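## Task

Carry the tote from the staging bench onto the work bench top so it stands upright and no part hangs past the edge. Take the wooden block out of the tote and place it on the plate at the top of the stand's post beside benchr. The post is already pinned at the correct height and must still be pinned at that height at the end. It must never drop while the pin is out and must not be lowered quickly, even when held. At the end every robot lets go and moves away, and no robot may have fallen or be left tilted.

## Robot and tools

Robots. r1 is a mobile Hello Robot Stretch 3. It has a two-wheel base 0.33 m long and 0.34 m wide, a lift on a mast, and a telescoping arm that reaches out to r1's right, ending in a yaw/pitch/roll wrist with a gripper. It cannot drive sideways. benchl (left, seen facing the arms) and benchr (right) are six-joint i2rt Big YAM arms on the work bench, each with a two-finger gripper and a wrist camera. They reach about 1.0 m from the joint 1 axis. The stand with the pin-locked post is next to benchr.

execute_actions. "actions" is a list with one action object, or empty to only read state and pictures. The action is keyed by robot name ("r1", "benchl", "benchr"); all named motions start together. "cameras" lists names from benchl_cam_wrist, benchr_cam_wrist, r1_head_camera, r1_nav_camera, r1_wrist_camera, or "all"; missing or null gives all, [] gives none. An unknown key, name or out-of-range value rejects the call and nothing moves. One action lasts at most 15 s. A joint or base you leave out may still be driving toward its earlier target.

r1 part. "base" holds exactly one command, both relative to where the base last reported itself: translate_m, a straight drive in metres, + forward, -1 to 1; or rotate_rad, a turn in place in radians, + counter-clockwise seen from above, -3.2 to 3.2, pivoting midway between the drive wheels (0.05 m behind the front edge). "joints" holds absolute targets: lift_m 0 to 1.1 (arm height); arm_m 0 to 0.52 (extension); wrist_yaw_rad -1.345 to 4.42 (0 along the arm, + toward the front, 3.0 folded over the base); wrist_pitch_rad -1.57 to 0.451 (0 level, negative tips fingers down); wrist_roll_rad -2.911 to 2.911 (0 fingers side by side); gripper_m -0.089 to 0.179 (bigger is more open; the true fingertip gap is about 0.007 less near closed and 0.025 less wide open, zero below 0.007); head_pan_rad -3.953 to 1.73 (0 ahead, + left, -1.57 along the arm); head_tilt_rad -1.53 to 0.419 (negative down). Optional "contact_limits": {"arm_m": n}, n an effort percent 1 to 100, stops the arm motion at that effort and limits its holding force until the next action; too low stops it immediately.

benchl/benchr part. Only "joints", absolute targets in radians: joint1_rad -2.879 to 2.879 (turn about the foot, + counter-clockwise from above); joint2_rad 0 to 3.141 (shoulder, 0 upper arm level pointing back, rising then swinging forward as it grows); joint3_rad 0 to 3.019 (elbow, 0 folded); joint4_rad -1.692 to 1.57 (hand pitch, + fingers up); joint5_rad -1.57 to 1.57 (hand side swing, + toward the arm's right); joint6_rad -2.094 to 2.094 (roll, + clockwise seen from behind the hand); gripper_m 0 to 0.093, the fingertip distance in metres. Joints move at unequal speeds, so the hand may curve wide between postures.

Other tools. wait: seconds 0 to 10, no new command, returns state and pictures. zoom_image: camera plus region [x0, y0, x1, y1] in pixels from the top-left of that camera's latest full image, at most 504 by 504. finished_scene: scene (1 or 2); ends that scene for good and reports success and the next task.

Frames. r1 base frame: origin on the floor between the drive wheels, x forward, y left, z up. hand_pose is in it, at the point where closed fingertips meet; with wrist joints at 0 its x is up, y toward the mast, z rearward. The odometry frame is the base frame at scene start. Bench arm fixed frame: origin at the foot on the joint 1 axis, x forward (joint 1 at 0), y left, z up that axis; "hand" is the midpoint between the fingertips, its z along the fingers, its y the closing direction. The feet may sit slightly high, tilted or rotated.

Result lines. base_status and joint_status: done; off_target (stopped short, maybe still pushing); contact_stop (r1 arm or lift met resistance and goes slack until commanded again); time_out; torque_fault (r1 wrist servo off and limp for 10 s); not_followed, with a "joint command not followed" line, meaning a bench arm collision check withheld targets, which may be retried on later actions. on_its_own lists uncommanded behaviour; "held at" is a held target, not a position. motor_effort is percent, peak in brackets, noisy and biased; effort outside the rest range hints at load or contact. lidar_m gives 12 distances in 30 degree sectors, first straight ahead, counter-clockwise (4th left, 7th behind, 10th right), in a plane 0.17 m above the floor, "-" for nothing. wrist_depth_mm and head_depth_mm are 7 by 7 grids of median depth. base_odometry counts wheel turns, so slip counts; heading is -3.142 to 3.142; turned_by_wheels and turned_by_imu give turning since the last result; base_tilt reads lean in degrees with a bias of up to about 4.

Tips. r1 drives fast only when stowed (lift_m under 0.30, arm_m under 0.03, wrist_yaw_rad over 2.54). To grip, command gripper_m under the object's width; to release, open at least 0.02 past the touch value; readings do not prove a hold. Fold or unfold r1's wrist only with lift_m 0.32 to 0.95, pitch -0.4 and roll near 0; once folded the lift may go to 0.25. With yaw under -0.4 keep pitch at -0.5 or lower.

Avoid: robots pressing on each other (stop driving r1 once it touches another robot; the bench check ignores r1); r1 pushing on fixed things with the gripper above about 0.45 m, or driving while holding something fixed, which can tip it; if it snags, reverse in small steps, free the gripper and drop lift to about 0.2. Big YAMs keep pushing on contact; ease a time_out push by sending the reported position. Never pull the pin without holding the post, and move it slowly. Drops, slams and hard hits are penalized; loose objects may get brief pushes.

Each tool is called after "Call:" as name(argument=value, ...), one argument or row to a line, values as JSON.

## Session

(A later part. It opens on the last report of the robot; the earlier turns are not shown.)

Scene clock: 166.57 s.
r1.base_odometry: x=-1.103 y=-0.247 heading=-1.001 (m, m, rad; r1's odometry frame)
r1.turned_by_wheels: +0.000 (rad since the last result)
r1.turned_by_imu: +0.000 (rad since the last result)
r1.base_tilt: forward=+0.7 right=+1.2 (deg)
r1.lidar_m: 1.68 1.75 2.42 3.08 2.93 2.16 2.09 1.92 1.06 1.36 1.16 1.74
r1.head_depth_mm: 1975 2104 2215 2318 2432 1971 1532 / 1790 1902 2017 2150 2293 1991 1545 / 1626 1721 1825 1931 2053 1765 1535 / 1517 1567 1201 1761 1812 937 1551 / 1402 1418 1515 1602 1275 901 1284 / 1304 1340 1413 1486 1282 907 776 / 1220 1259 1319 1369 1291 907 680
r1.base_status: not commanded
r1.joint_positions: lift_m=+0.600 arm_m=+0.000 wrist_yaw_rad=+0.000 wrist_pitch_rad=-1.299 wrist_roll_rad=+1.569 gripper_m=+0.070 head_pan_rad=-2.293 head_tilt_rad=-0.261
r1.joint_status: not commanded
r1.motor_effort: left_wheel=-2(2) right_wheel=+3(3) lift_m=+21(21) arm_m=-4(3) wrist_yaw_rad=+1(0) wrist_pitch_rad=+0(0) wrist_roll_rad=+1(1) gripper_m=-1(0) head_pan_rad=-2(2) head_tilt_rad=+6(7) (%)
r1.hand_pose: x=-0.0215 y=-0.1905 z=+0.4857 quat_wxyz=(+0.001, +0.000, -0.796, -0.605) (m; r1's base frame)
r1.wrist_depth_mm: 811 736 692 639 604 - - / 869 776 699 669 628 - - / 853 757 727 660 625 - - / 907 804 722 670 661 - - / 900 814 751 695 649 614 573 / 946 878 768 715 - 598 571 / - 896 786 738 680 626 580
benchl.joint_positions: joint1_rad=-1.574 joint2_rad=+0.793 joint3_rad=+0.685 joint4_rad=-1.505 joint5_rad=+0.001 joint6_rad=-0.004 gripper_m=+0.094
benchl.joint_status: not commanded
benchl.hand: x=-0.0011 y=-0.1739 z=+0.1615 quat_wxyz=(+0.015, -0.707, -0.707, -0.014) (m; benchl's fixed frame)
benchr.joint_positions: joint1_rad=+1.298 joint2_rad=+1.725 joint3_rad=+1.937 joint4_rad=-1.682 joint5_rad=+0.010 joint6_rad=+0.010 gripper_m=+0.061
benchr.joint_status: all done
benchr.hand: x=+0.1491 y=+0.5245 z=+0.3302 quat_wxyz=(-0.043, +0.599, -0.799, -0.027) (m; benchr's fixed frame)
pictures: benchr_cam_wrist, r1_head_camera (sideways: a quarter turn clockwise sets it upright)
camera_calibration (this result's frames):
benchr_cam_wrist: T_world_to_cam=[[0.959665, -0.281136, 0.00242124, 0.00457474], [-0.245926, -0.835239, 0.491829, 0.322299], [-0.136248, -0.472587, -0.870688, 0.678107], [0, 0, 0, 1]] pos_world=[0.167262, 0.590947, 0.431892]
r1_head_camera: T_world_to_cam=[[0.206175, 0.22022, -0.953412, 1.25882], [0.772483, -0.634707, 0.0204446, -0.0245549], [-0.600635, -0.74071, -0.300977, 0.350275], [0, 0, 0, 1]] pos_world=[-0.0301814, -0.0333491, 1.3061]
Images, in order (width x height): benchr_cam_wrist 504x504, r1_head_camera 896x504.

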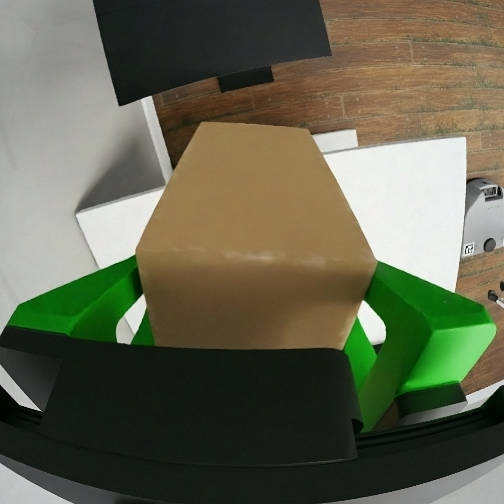

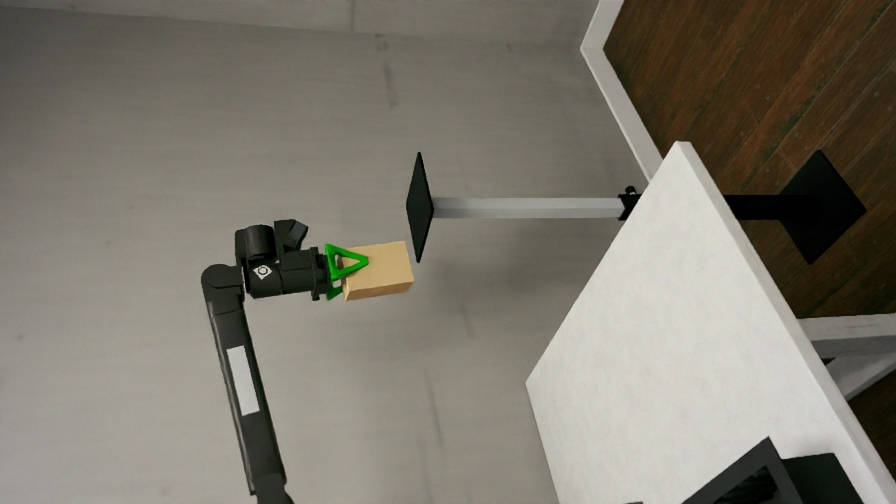

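Call:
execute_actions(
  actions=[
    {"benchr":{"joints":{"joint1_rad":1.34,"joint3_rad":2.42}}},
  ],
  cameras=[],
)

Call:
execute_actions(
  actions=[
    {"benchr":{"joints":{"joint2_rad":2.03}}},
  ],
  cameras=["benchr_cam_wrist","r1_head_camera"],
)

Scene clock: 170.77 s.
r1.base_odometry: x=-1.103 y=-0.247 heading=-1.001 (m, m, rad; r1's odometry frame)
r1.turned_by_wheels: +0.000 (rad since the last result)
r1.turned_by_imu: +0.000 (rad since the last result)
r1.base_tilt: forward=+0.7 right=+1.2 (deg)
r1.lidar_m: 1.68 1.75 2.42 3.09 2.93 2.16 2.09 1.91 1.06 1.36 1.16 1.75
r1.head_depth_mm: 1982 2092 2227 2346 2477 1964 1530 / 1796 1896 2011 2167 2285 1987 1539 / 1630 1731 1820 1952 2047 1772 1544 / 1509 1553 1654 1743 1825 945 1534 / 1387 1419 1536 1613 1276 905 1294 / 1306 1318 1418 1478 1280 910 779 / 1224 1243 1312 1368 1281 910 680
r1.base_status: not commanded
r1.joint_positions: lift_m=+0.600 arm_m=+0.000 wrist_yaw_rad=+0.000 wrist_pitch_rad=-1.299 wrist_roll_rad=+1.569 gripper_m=+0.070 head_pan_rad=-2.293 head_tilt_rad=-0.261
r1.joint_status: not commanded
r1.motor_effort: left_wheel=-2(2) right_wheel=+3(3) lift_m=+21(21) arm_m=-3(3) wrist_yaw_rad=+0(1) wrist_pitch_rad=-1(0) wrist_roll_rad=+0(1) gripper_m=-1(1) head_pan_rad=-1(2) head_tilt_rad=+7(7) (%)
r1.hand_pose: x=-0.0215 y=-0.1905 z=+0.4857 quat_wxyz=(+0.001, +0.000, -0.796, -0.605) (m; r1's base frame)
r1.wrist_depth_mm: 799 728 691 621 592 - - / 834 768 709 651 614 - - / 880 806 724 669 634 - - / 877 834 732 692 664 - - / 932 821 759 712 633 614 566 / 953 867 760 718 - 607 577 / 990 912 802 737 675 615 581
benchl.joint_positions: joint1_rad=-1.574 joint2_rad=+0.793 joint3_rad=+0.685 joint4_rad=-1.505 joint5_rad=+0.001 joint6_rad=-0.004 gripper_m=+0.094
benchl.joint_status: not commanded
benchl.hand: x=-0.0011 y=-0.1739 z=+0.1615 quat_wxyz=(+0.015, -0.707, -0.707, -0.014) (m; benchl's fixed frame)
benchr.joint_positions: joint1_rad=+1.337 joint2_rad=+1.716 joint3_rad=+2.360 joint4_rad=-1.688 joint5_rad=+0.012 joint6_rad=+0.010 gripper_m=+0.061
benchr.joint_status: all done
benchr.hand: x=+0.1351 y=+0.5569 z=+0.5119 quat_wxyz=(-0.207, +0.594, -0.761, -0.158) (m; benchr's fixed frame)
pictures: none
No camera images: the call's "cameras" was empty. Leave "cameras" out to get every camera's image.

Scene clock: 171.97 s.
r1.base_odometry: x=-1.103 y=-0.247 heading=-1.001 (m, m, rad; r1's odometry frame)
r1.turned_by_wheels: +0.000 (rad since the last result)
r1.turned_by_imu: +0.000 (rad since the last result)
r1.base_tilt: forward=+0.6 right=+1.3 (deg)
r1.lidar_m: 1.68 1.75 2.41 3.11 2.92 2.15 2.09 1.91 1.05 1.36 1.16 1.74
r1.head_depth_mm: 1968 2078 2230 2313 2423 1965 1529 / 1820 1885 2017 2144 2288 1988 1522 / 1639 1713 1810 1931 2038 1765 1522 / 1512 1578 1604 1719 1807 942 1539 / 1398 1460 1515 1599 1285 904 1287 / 1305 1357 1387 1500 1274 909 777 / 1224 1269 1267 1383 1282 910 679
r1.base_status: not commanded
r1.joint_positions: lift_m=+0.600 arm_m=+0.000 wrist_yaw_rad=+0.000 wrist_pitch_rad=-1.299 wrist_roll_rad=+1.569 gripper_m=+0.070 head_pan_rad=-2.293 head_tilt_rad=-0.261
r1.joint_status: not commanded
r1.motor_effort: left_wheel=-2(2) right_wheel=+3(3) lift_m=+22(21) arm_m=-3(3) wrist_yaw_rad=+0(1) wrist_pitch_rad=-1(0) wrist_roll_rad=+1(0) gripper_m=+0(1) head_pan_rad=-2(2) head_tilt_rad=+6(7) (%)
r1.hand_pose: x=-0.0215 y=-0.1905 z=+0.4857 quat_wxyz=(+0.001, +0.000, -0.796, -0.605) (m; r1's base frame)
r1.wrist_depth_mm: 820 742 672 637 599 - - / 842 761 708 646 621 - - / 835 786 722 665 624 - - / 858 825 739 677 651 - - / 912 846 741 698 637 628 590 / 968 846 750 699 - 609 581 / 979 886 816 735 677 625 592
benchl.joint_positions: joint1_rad=-1.574 joint2_rad=+0.793 joint3_rad=+0.685 joint4_rad=-1.505 joint5_rad=+0.001 joint6_rad=-0.004 gripper_m=+0.094
benchl.joint_status: not commanded
benchl.hand: x=-0.0011 y=-0.1739 z=+0.1615 quat_wxyz=(+0.015, -0.707, -0.707, -0.014) (m; benchl's fixed frame)
benchr.joint_positions: joint1_rad=+1.338 joint2_rad=+2.091 joint3_rad=+2.386 joint4_rad=-1.683 joint5_rad=+0.010 joint6_rad=+0.010 gripper_m=+0.060
benchr.joint_status: all done
benchr.hand: x=+0.1589 y=+0.6603 z=+0.2946 quat_wxyz=(-0.074, +0.613, -0.785, -0.053) (m; benchr's fixed frame)
pictures: benchr_cam_wrist, r1_head_camera (sideways: a quarter turn clockwise sets it upright)
camera_calibration (this result's frames):
benchr_cam_wrist: T_world_to_cam=[[0.970208, -0.242271, 0.00150625, 0.00638571], [-0.220569, -0.880693, 0.4192, 0.503024], [-0.100233, -0.407043, -0.907893, 0.674612], [0, 0, 0, 1]] pos_world=[0.172374, 0.719153, 0.401598]
r1_head_camera: T_world_to_cam=[[0.206175, 0.220218, -0.953413, 1.25882], [0.772481, -0.634708, 0.0204445, -0.0245548], [-0.600637, -0.740709, -0.300976, 0.350273], [0, 0, 0, 1]] pos_world=[-0.0301815, -0.0333491, 1.3061]
Images, in order (width x height): benchr_cam_wrist 504x504, r1_head_camera 896x504.

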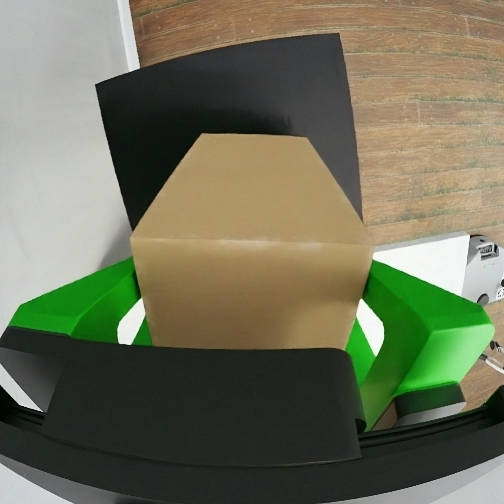

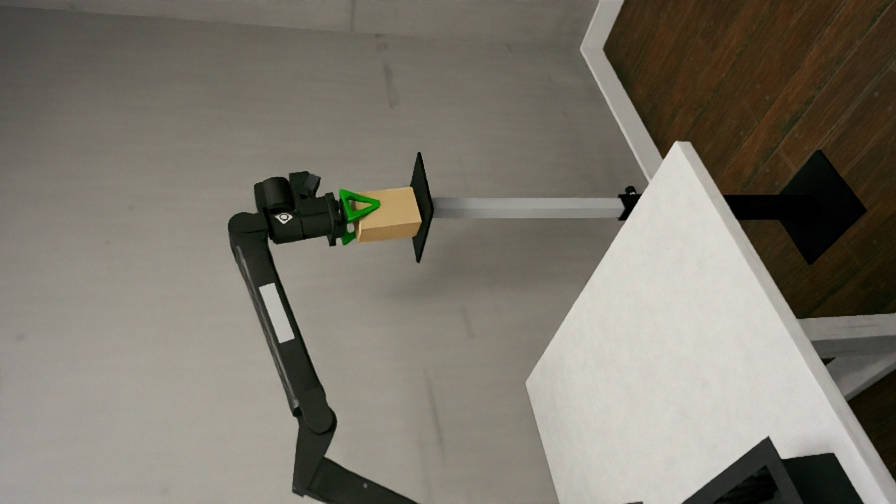

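Call:
execute_actions(
  actions=[
    {"benchr":{"joints":{"gripper_m":0.093}}},
  ],
  cameras=["benchr_cam_wrist","r1_head_camera"],
)

Call:
execute_actions(
  actions=[
    {"benchr":{"joints":{"joint2_rad":1.85,"joint3_rad":2.42}}},
  ],
  cameras=["benchr_cam_wrist","r1_head_camera"],
)

Scene clock: 173.50 s.
r1.base_odometry: x=-1.103 y=-0.247 heading=-1.001 (m, m, rad; r1's odometry frame)
r1.turned_by_wheels: +0.000 (rad since the last result)
r1.turned_by_imu: +0.000 (rad since the last result)
r1.base_tilt: forward=+0.6 right=+1.3 (deg)
r1.lidar_m: 1.68 1.75 2.41 3.09 2.93 2.16 2.09 1.91 1.05 1.36 1.16 1.74
r1.head_depth_mm: 1975 2076 2206 2355 2465 1963 1536 / 1787 1902 2025 2138 2276 1956 1524 / 1626 1712 1821 1939 2044 1772 1527 / 1520 1554 1613 1728 1814 940 1537 / 1410 1452 1530 1610 1264 908 1292 / 1307 1362 1381 1480 1275 907 775 / 1221 1264 1281 1378 1284 907 682
r1.base_status: not commanded
r1.joint_positions: lift_m=+0.600 arm_m=+0.000 wrist_yaw_rad=+0.000 wrist_pitch_rad=-1.299 wrist_roll_rad=+1.569 gripper_m=+0.070 head_pan_rad=-2.293 head_tilt_rad=-0.261
r1.joint_status: not commanded
r1.motor_effort: left_wheel=-2(2) right_wheel=+3(3) lift_m=+21(21) arm_m=-3(3) wrist_yaw_rad=+0(0) wrist_pitch_rad=+0(0) wrist_roll_rad=+1(1) gripper_m=+0(1) head_pan_rad=-1(2) head_tilt_rad=+7(7) (%)
r1.hand_pose: x=-0.0215 y=-0.1905 z=+0.4857 quat_wxyz=(+0.001, +0.000, -0.796, -0.605) (m; r1's base frame)
r1.wrist_depth_mm: 814 752 664 639 595 - - / 852 765 682 660 608 - - / 834 775 722 668 624 - - / 878 805 742 682 650 - - / 946 826 744 697 632 606 574 / 952 872 750 725 - 616 569 / - 880 802 730 682 617 584
benchl.joint_positions: joint1_rad=-1.574 joint2_rad=+0.793 joint3_rad=+0.685 joint4_rad=-1.505 joint5_rad=+0.001 joint6_rad=-0.004 gripper_m=+0.094
benchl.joint_status: not commanded
benchl.hand: x=-0.0011 y=-0.1739 z=+0.1615 quat_wxyz=(+0.015, -0.707, -0.707, -0.014) (m; benchl's fixed frame)
benchr.joint_positions: joint1_rad=+1.338 joint2_rad=+2.067 joint3_rad=+2.386 joint4_rad=-1.683 joint5_rad=+0.010 joint6_rad=+0.010 gripper_m=+0.093
benchr.joint_status: all done
benchr.hand: x=+0.1579 y=+0.6563 z=+0.3103 quat_wxyz=(-0.084, +0.613, -0.784, -0.061) (m; benchr's fixed frame)
pictures: benchr_cam_wrist, r1_head_camera (sideways: a quarter turn clockwise sets it upright)
camera_calibration (this result's frames):
benchr_cam_wrist: T_world_to_cam=[[0.9702, -0.242302, 0.00122332, 0.00642337], [-0.222834, -0.89024, 0.397263, 0.506103], [-0.0951688, -0.385697, -0.917704, 0.675412], [0, 0, 0, 1]] pos_world=[0.170823, 0.712614, 0.418764]
r1_head_camera: T_world_to_cam=[[0.206175, 0.220218, -0.953413, 1.25882], [0.772481, -0.634709, 0.0204445, -0.0245548], [-0.600637, -0.740708, -0.300975, 0.350272], [0, 0, 0, 1]] pos_world=[-0.0301815, -0.033349, 1.3061]
Images, in order (width x height): benchr_cam_wrist 504x504, r1_head_camera 896x504.

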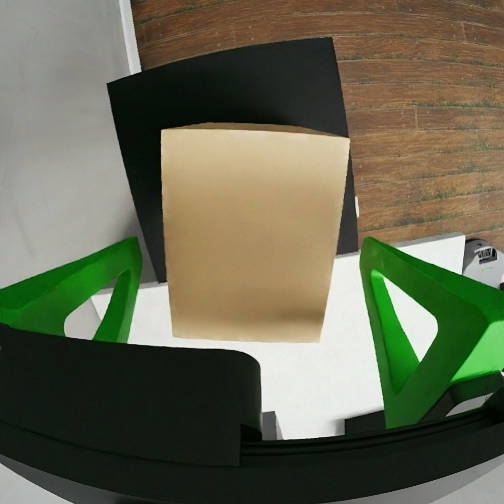

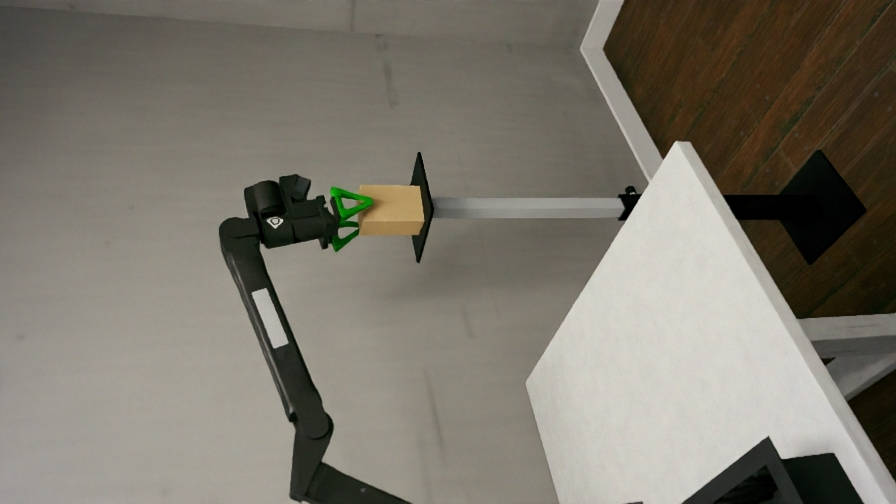

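Scene clock: 174.77 s.
r1.base_odometry: x=-1.103 y=-0.247 heading=-1.001 (m, m, rad; r1's odometry frame)
r1.turned_by_wheels: +0.000 (rad since the last result)
r1.turned_by_imu: +0.000 (rad since the last result)
r1.base_tilt: forward=+0.8 right=+1.4 (deg)
r1.lidar_m: 1.68 1.75 2.41 3.09 2.94 2.15 2.09 1.91 1.05 1.36 1.16 1.74
r1.head_depth_mm: 1979 2092 2214 2342 2440 1980 1533 / 1795 1909 2008 2143 2291 1983 1533 / 1649 1730 1818 1915 2038 1752 1520 / 1511 1179 1658 1737 1815 939 1551 / 1406 1421 1532 1615 1274 905 1297 / 1303 1331 1419 1478 1286 905 780 / 1220 1266 1314 1380 1284 910 683
r1.base_status: not commanded
r1.joint_positions: lift_m=+0.600 arm_m=+0.000 wrist_yaw_rad=+0.000 wrist_pitch_rad=-1.299 wrist_roll_rad=+1.569 gripper_m=+0.070 head_pan_rad=-2.293 head_tilt_rad=-0.261
r1.joint_status: not commanded
r1.motor_effort: left_wheel=-2(2) right_wheel=+3(3) lift_m=+22(22) arm_m=-4(3) wrist_yaw_rad=+0(0) wrist_pitch_rad=+0(0) wrist_roll_rad=+0(1) gripper_m=+0(0) head_pan_rad=-2(2) head_tilt_rad=+7(6) (%)
r1.hand_pose: x=-0.0215 y=-0.1905 z=+0.4857 quat_wxyz=(+0.001, +0.000, -0.796, -0.605) (m; r1's base frame)
r1.wrist_depth_mm: 799 723 697 653 600 - - / 837 757 699 642 616 - - / 840 784 753 666 628 - - / 896 811 734 686 651 - - / 949 820 756 686 640 606 571 / 955 867 751 721 - 622 570 / - 901 802 738 678 620 589
benchl.joint_positions: joint1_rad=-1.574 joint2_rad=+0.793 joint3_rad=+0.685 joint4_rad=-1.505 joint5_rad=+0.001 joint6_rad=-0.004 gripper_m=+0.094
benchl.joint_status: not commanded
benchl.hand: x=-0.0011 y=-0.1739 z=+0.1615 quat_wxyz=(+0.015, -0.707, -0.707, -0.014) (m; benchl's fixed frame)
benchr.joint_positions: joint1_rad=+1.338 joint2_rad=+1.833 joint3_rad=+2.389 joint4_rad=-1.683 joint5_rad=+0.010 joint6_rad=+0.010 gripper_m=+0.093
benchr.joint_status: all done
benchr.hand: x=+0.1442 y=+0.5984 z=+0.4583 quat_wxyz=(-0.175, +0.600, -0.769, -0.134) (m; benchr's fixed frame)
pictures: benchr_cam_wrist, r1_head_camera (sideways: a quarter turn clockwise sets it upright)
camera_calibration (this result's frames):
benchr_cam_wrist: T_world_to_cam=[[0.97021, -0.242261, -0.00158192, 0.00680036], [-0.238455, -0.956081, 0.170435, 0.538331], [-0.0428023, -0.164981, -0.985368, 0.678966], [0, 0, 0, 1]] pos_world=[0.150831, 0.628352, 0.577291]
r1_head_camera: T_world_to_cam=[[0.206175, 0.220218, -0.953413, 1.25882], [0.772481, -0.634709, 0.0204445, -0.0245548], [-0.600637, -0.740708, -0.300975, 0.350272], [0, 0, 0, 1]] pos_world=[-0.0301815, -0.033349, 1.3061]
Images, in order (width x height): benchr_cam_wrist 504x504, r1_head_camera 896x504.

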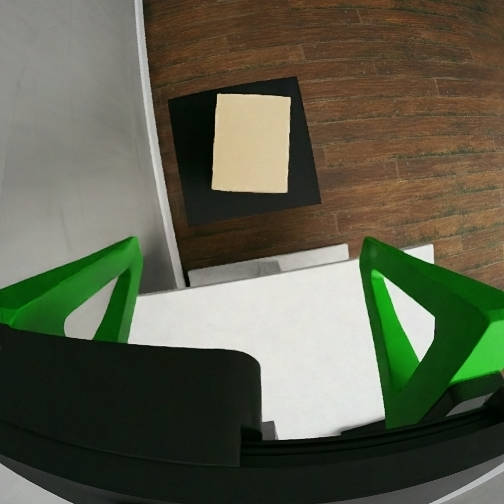

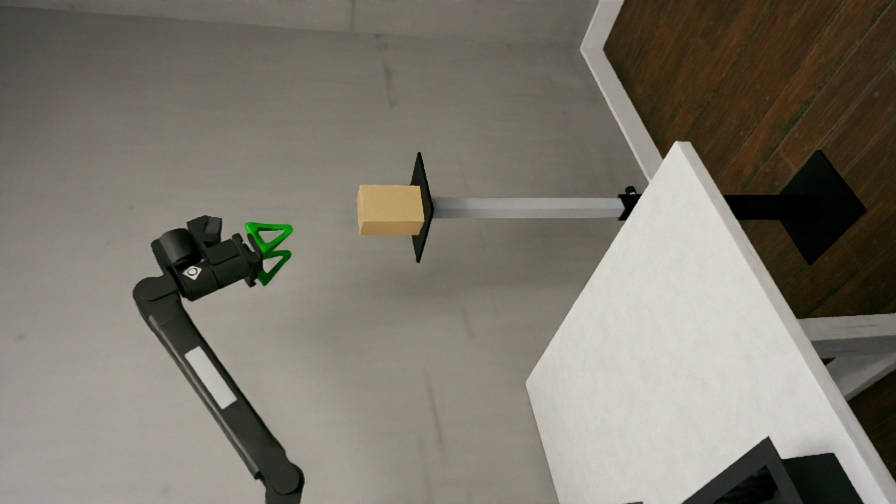

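Call:
execute_actions(
  actions=[
    {"r1":{"joints":{"lift_m":0.87,"gripper_m":0.0,"arm_m":0.3,"head_pan_rad":-1.57,"head_tilt_rad":-0.75}},"benchr":{"joints":{"joint2_rad":1.3,"joint3_rad":1.3,"joint4_rad":-1.5,"joint1_rad":1.55}}},
  ],
  cameras=["r1_head_camera","r1_wrist_camera"],
)

Scene clock: 179.67 s.
r1.base_odometry: x=-1.103 y=-0.247 heading=-1.001 (m, m, rad; r1's odometry frame)
r1.turned_by_wheels: +0.000 (rad since the last result)
r1.turned_by_imu: +0.000 (rad since the last result)
r1.base_tilt: forward=+0.5 right=+1.4 (deg)
r1.lidar_m: 1.68 1.75 2.42 3.10 2.93 2.15 2.08 1.91 1.05 1.36 1.16 1.74
r1.head_depth_mm: 1135 1255 - - 1528 1300 1139 / 1096 1032 - 794 1528 1306 1143 / 1150 1275 - 790 1531 1310 1153 / 1159 1293 945 794 1544 1317 1153 / 1164 1297 943 796 1558 1320 1153 / 1164 1275 1057 812 1563 1335 1160 / 1117 1065 1068 871 1573 1337 1169
r1.base_status: not commanded
r1.joint_positions: lift_m=+0.870 arm_m=+0.300 wrist_yaw_rad=+0.000 wrist_pitch_rad=-1.299 wrist_roll_rad=+1.569 gripper_m=+0.000 head_pan_rad=-1.577 head_tilt_rad=-0.741
r1.joint_status: all done
r1.motor_effort: left_wheel=-2(3) right_wheel=+3(3) lift_m=+43(44) arm_m=+4(6) wrist_yaw_rad=-1(0) wrist_pitch_rad=+0(0) wrist_roll_rad=+0(1) gripper_m=-3(96) head_pan_rad=+3(27) head_tilt_rad=-5(42) (%)
r1.hand_pose: x=-0.0215 y=-0.4900 z=+0.7549 quat_wxyz=(+0.001, +0.000, -0.796, -0.605) (m; r1's base frame)
r1.wrist_depth_mm: 154 196 953 934 872 792 755 / 154 196 979 951 855 835 - / 157 199 - 965 888 843 - / 159 198 - 985 923 844 - / 159 199 - - 940 869 812 / 159 199 243 - 943 861 817 / 142 201 - - - 915 811
benchl.joint_positions: joint1_rad=-1.574 joint2_rad=+0.793 joint3_rad=+0.685 joint4_rad=-1.505 joint5_rad=+0.001 joint6_rad=-0.004 gripper_m=+0.094
benchl.joint_status: not commanded
benchl.hand: x=-0.0011 y=-0.1739 z=+0.1615 quat_wxyz=(+0.015, -0.707, -0.707, -0.014) (m; benchl's fixed frame)
benchr.joint_positions: joint1_rad=+1.557 joint2_rad=+1.319 joint3_rad=+1.290 joint4_rad=-1.509 joint5_rad=+0.010 joint6_rad=+0.008 gripper_m=+0.093
benchr.joint_status: all done
benchr.hand: x=+0.0075 y=+0.3832 z=+0.2574 quat_wxyz=(-0.015, +0.699, -0.715, -0.008) (m; benchr's fixed frame)
pictures: r1_head_camera (sideways: a quarter turn clockwise sets it upright), r1_wrist_camera
camera_calibration (this result's frames):
r1_head_camera: T_world_to_cam=[[0.0136417, 0.707713, -0.706368, 0.937838], [0.999318, 0.0145942, 0.0339213, -0.0434664], [0.0343154, -0.706349, -0.707031, 0.874719], [0, 0, 0, 1]] pos_world=[0.000626771, -0.0452289, 1.28239]
r1_wrist_camera: T_world_to_cam=[[0.0355155, 0.966172, -0.255442, 0.666867], [0.988685, 0.00330713, 0.149971, -0.0513292], [0.145743, -0.257878, -0.955122, 0.75619], [0, 0, 0, 1]] pos_world=[-0.0831448, -0.449134, 0.900297]
Images, in order (width x height): r1_head_camera 896x504, r1_wrist_camera 644x364.

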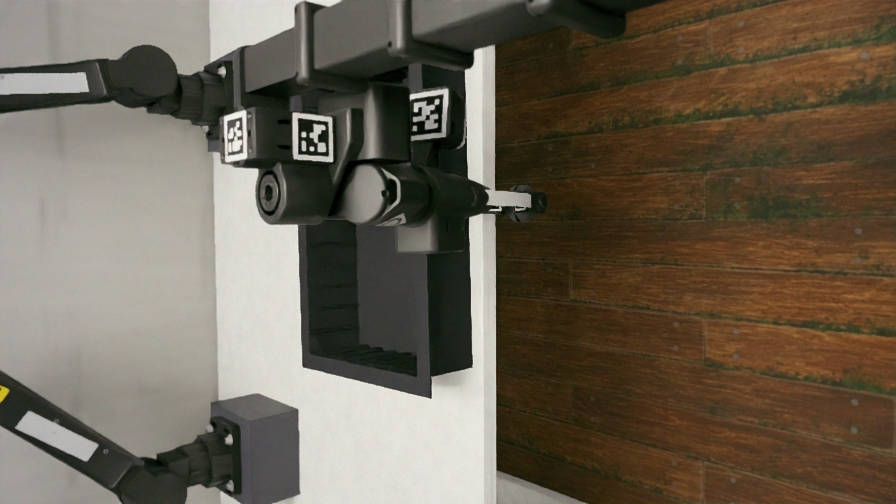

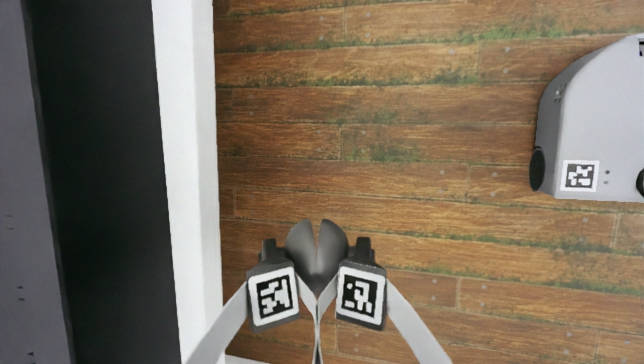

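Call:
execute_actions(
  actions=[
    {"r1":{"joints":{"arm_m":0.43,"lift_m":0.88},"contact_limits":{"arm_m":25}}},
  ],
  cameras=["r1_head_camera","r1_wrist_camera"],
)

Scene clock: 182.63 s.
r1.base_odometry: x=-1.103 y=-0.247 heading=-1.001 (m, m, rad; r1's odometry frame)
r1.turned_by_wheels: +0.000 (rad since the last result)
r1.turned_by_imu: +0.000 (rad since the last result)
r1.base_tilt: forward=+0.6 right=+1.4 (deg)
r1.lidar_m: 1.68 1.75 2.42 3.10 2.94 2.15 2.08 1.92 1.06 1.36 1.16 1.74
r1.head_depth_mm: 1130 1255 - 796 1488 1300 1140 / 1099 - 938 798 1544 1303 1140 / 1160 - - 799 1545 1313 1148 / 1170 1292 968 800 1527 1324 1154 / 1160 1284 978 806 1552 1321 1151 / 1159 1273 1060 840 1558 1327 1162 / 1111 1061 1073 869 1567 1334 1162
r1.base_status: not commanded
r1.joint_positions: lift_m=+0.880 arm_m=+0.430 wrist_yaw_rad=+0.000 wrist_pitch_rad=-1.308 wrist_roll_rad=+1.569 gripper_m=+0.000 head_pan_rad=-1.577 head_tilt_rad=-0.741
r1.joint_status: all done
r1.motor_effort: left_wheel=-3(2) right_wheel=+3(3) lift_m=+42(44) arm_m=+4(4) wrist_yaw_rad=+0(0) wrist_pitch_rad=+2(4) wrist_roll_rad=+1(1) gripper_m=-4(3) head_pan_rad=+3(3) head_tilt_rad=-6(5) (%)
r1.contact_limits: arm_m 25 (drawing in: default 26, maximum 43; extending or still: default 36, maximum 59)
r1.hand_pose: x=-0.0215 y=-0.6176 z=+0.7645 quat_wxyz=(+0.001, +0.000, -0.793, -0.609) (m; r1's base frame)
r1.wrist_depth_mm: 232 215 112 188 846 808 755 / 237 223 115 193 861 806 761 / 246 228 118 198 874 833 790 / 251 232 121 202 918 851 821 / 260 240 123 205 937 863 808 / 270 247 126 - 950 874 846 / 277 255 131 214 947 916 867
benchl.joint_positions: joint1_rad=-1.574 joint2_rad=+0.793 joint3_rad=+0.685 joint4_rad=-1.505 joint5_rad=+0.001 joint6_rad=-0.004 gripper_m=+0.094
benchl.joint_status: not commanded
benchl.hand: x=-0.0011 y=-0.1739 z=+0.1615 quat_wxyz=(+0.015, -0.707, -0.707, -0.014) (m; benchl's fixed frame)
benchr.joint_positions: joint1_rad=+1.557 joint2_rad=+1.319 joint3_rad=+1.290 joint4_rad=-1.509 joint5_rad=+0.010 joint6_rad=+0.008 gripper_m=+0.093
benchr.joint_status: not commanded
benchr.hand: x=+0.0075 y=+0.3832 z=+0.2574 quat_wxyz=(-0.015, +0.699, -0.715, -0.008) (m; benchr's fixed frame)
pictures: r1_head_camera (sideways: a quarter turn clockwise sets it upright), r1_wrist_camera
camera_calibration (this result's frames):
r1_head_camera: T_world_to_cam=[[0.0136385, 0.707732, -0.706349, 0.937813], [0.999318, 0.0145979, 0.0339218, -0.0434672], [0.0343188, -0.70633, -0.70705, 0.874743], [0, 0, 0, 1]] pos_world=[0.000626985, -0.0452284, 1.28239]
r1_wrist_camera: T_world_to_cam=[[0.0355224, 0.968503, -0.246456, 0.787169], [0.988685, 0.00190703, 0.149996, -0.0532306], [0.145742, -0.248995, -0.957476, 0.739741], [0, 0, 0, 1]] pos_world=[-0.0831448, -0.578082, 0.910271]
Images, in order (width x height): r1_head_camera 896x504, r1_wrist_camera 644x364.

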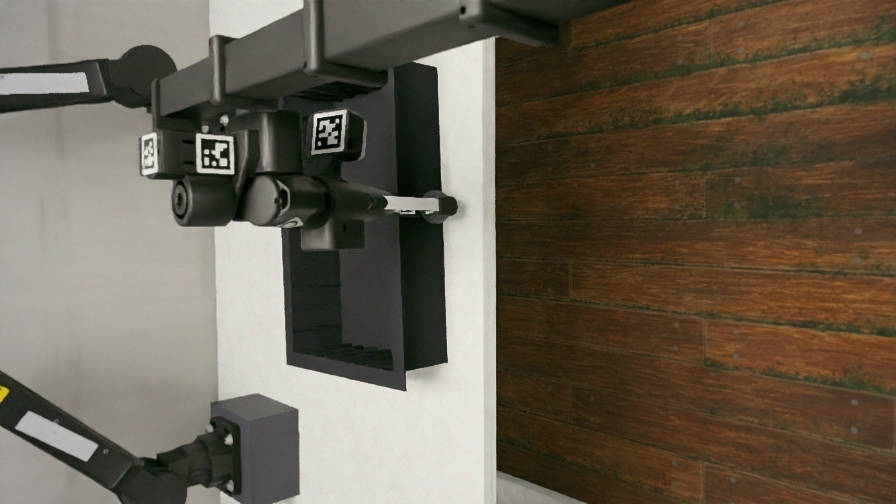

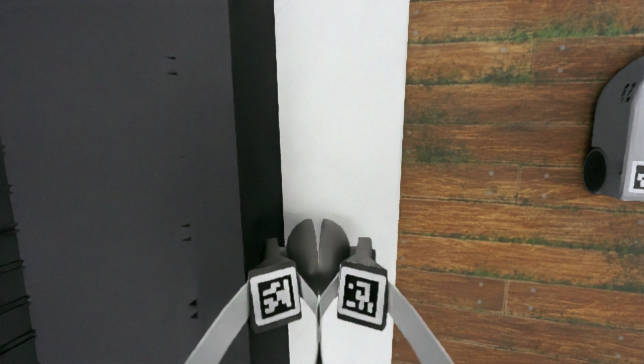

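Pushed in, with good margin. Retract.

Call:
execute_actions(
  actions=[
    {"r1":{"joints":{"arm_m":0.1}}},
  ],
  cameras=["r1_head_camera","r1_nav_camera"],
)

Scene clock: 186.53 s.
r1.base_odometry: x=-1.103 y=-0.247 heading=-1.001 (m, m, rad; r1's odometry frame)
r1.turned_by_wheels: +0.000 (rad since the last result)
r1.turned_by_imu: +0.000 (rad since the last result)
r1.base_tilt: forward=+0.6 right=+1.3 (deg)
r1.lidar_m: 1.68 1.75 2.42 3.09 2.93 2.16 2.08 1.91 1.06 1.36 1.16 1.74
r1.head_depth_mm: 1135 1252 1024 - - 1287 1139 / 1099 1030 954 - - 1279 1138 / 1156 1280 966 800 - 1266 1145 / 1163 1269 968 799 1579 1296 1151 / 1162 1294 978 807 1555 1325 1154 / 1153 1276 1058 840 1575 1331 1158 / 1114 1062 1071 871 1567 1330 1156
r1.base_status: not commanded
r1.joint_positions: lift_m=+0.880 arm_m=+0.100 wrist_yaw_rad=+0.000 wrist_pitch_rad=-1.303 wrist_roll_rad=+1.569 gripper_m=+0.000 head_pan_rad=-1.577 head_tilt_rad=-0.741
r1.joint_status: all done
r1.motor_effort: left_wheel=-1(2) right_wheel=+3(3) lift_m=+43(42) arm_m=-4(3) wrist_yaw_rad=+0(0) wrist_pitch_rad=+1(2) wrist_roll_rad=+1(0) gripper_m=-3(4) head_pan_rad=+2(2) head_tilt_rad=-6(5) (%)
r1.hand_pose: x=-0.0215 y=-0.2895 z=+0.7648 quat_wxyz=(+0.001, +0.000, -0.795, -0.607) (m; r1's base frame)
r1.wrist_depth_mm: - - 978 907 839 805 795 / - - 993 943 901 - - / - - - 958 902 - - / - - - 996 924 - 802 / - - - - 927 917 825 / - - - - 942 947 830 / - - - - 973 927 864
benchl.joint_positions: joint1_rad=-1.574 joint2_rad=+0.793 joint3_rad=+0.685 joint4_rad=-1.505 joint5_rad=+0.001 joint6_rad=-0.004 gripper_m=+0.094
benchl.joint_status: not commanded
benchl.hand: x=-0.0011 y=-0.1739 z=+0.1615 quat_wxyz=(+0.015, -0.707, -0.707, -0.014) (m; benchl's fixed frame)
benchr.joint_positions: joint1_rad=+1.557 joint2_rad=+1.319 joint3_rad=+1.290 joint4_rad=-1.509 joint5_rad=+0.010 joint6_rad=+0.008 gripper_m=+0.093
benchr.joint_status: not commanded
benchr.hand: x=+0.0075 y=+0.3832 z=+0.2574 quat_wxyz=(-0.015, +0.699, -0.715, -0.008) (m; benchr's fixed frame)
pictures: r1_head_camera (sideways: a quarter turn clockwise sets it upright), r1_nav_camera (sideways: a quarter turn counterclockwise sets it upright)
camera_calibration (this result's frames):
r1_head_camera: T_world_to_cam=[[0.0135668, 0.707735, -0.706348, 0.937812], [0.999316, 0.0146991, 0.0339218, -0.0434672], [0.0343904, -0.706326, -0.707051, 0.874744], [0, 0, 0, 1]] pos_world=[0.000631568, -0.0452289, 1.28239]
r1_nav_camera: T_world_to_cam=[[-0.04005, -0.699754, 0.71326, -0.887587], [-0.999197, 0.0272026, -0.029418, 0.0967867], [0.00118279, -0.713866, -0.700282, 0.866587], [0, 0, 0, 1]] pos_world=[0.0601362, -0.00509812, 1.24278]
Images, in order (width x height): r1_head_camera 896x504, r1_nav_camera 672x504.

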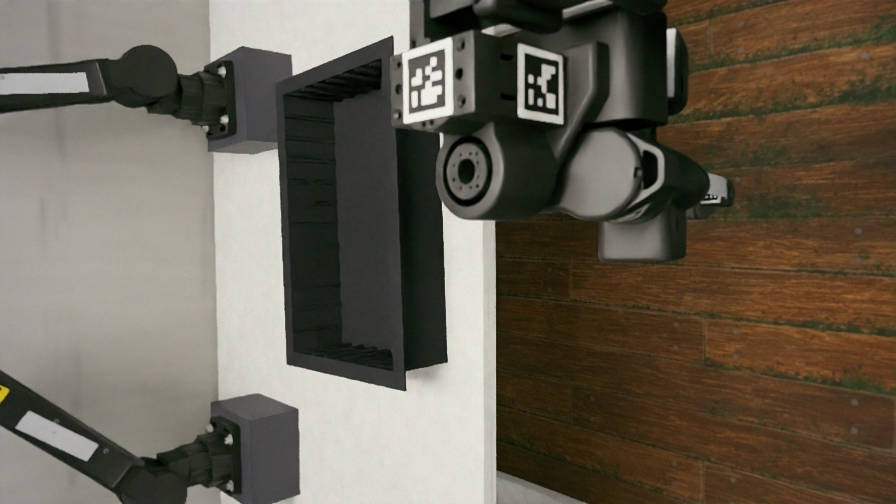

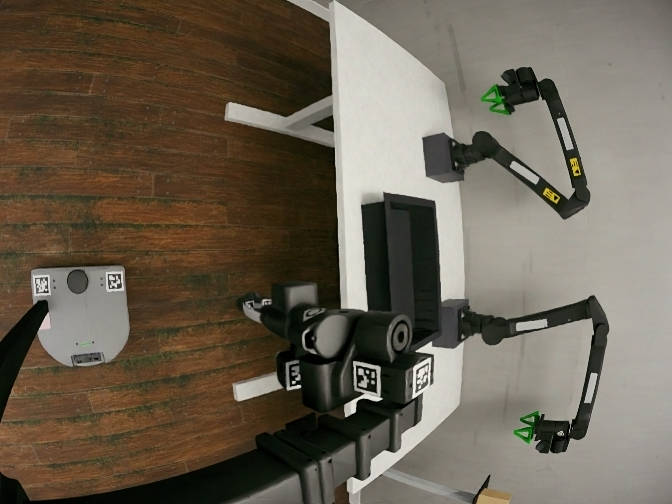

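Call:
finished_scene(
  scene=1,
)

The scene is finished: the task was done.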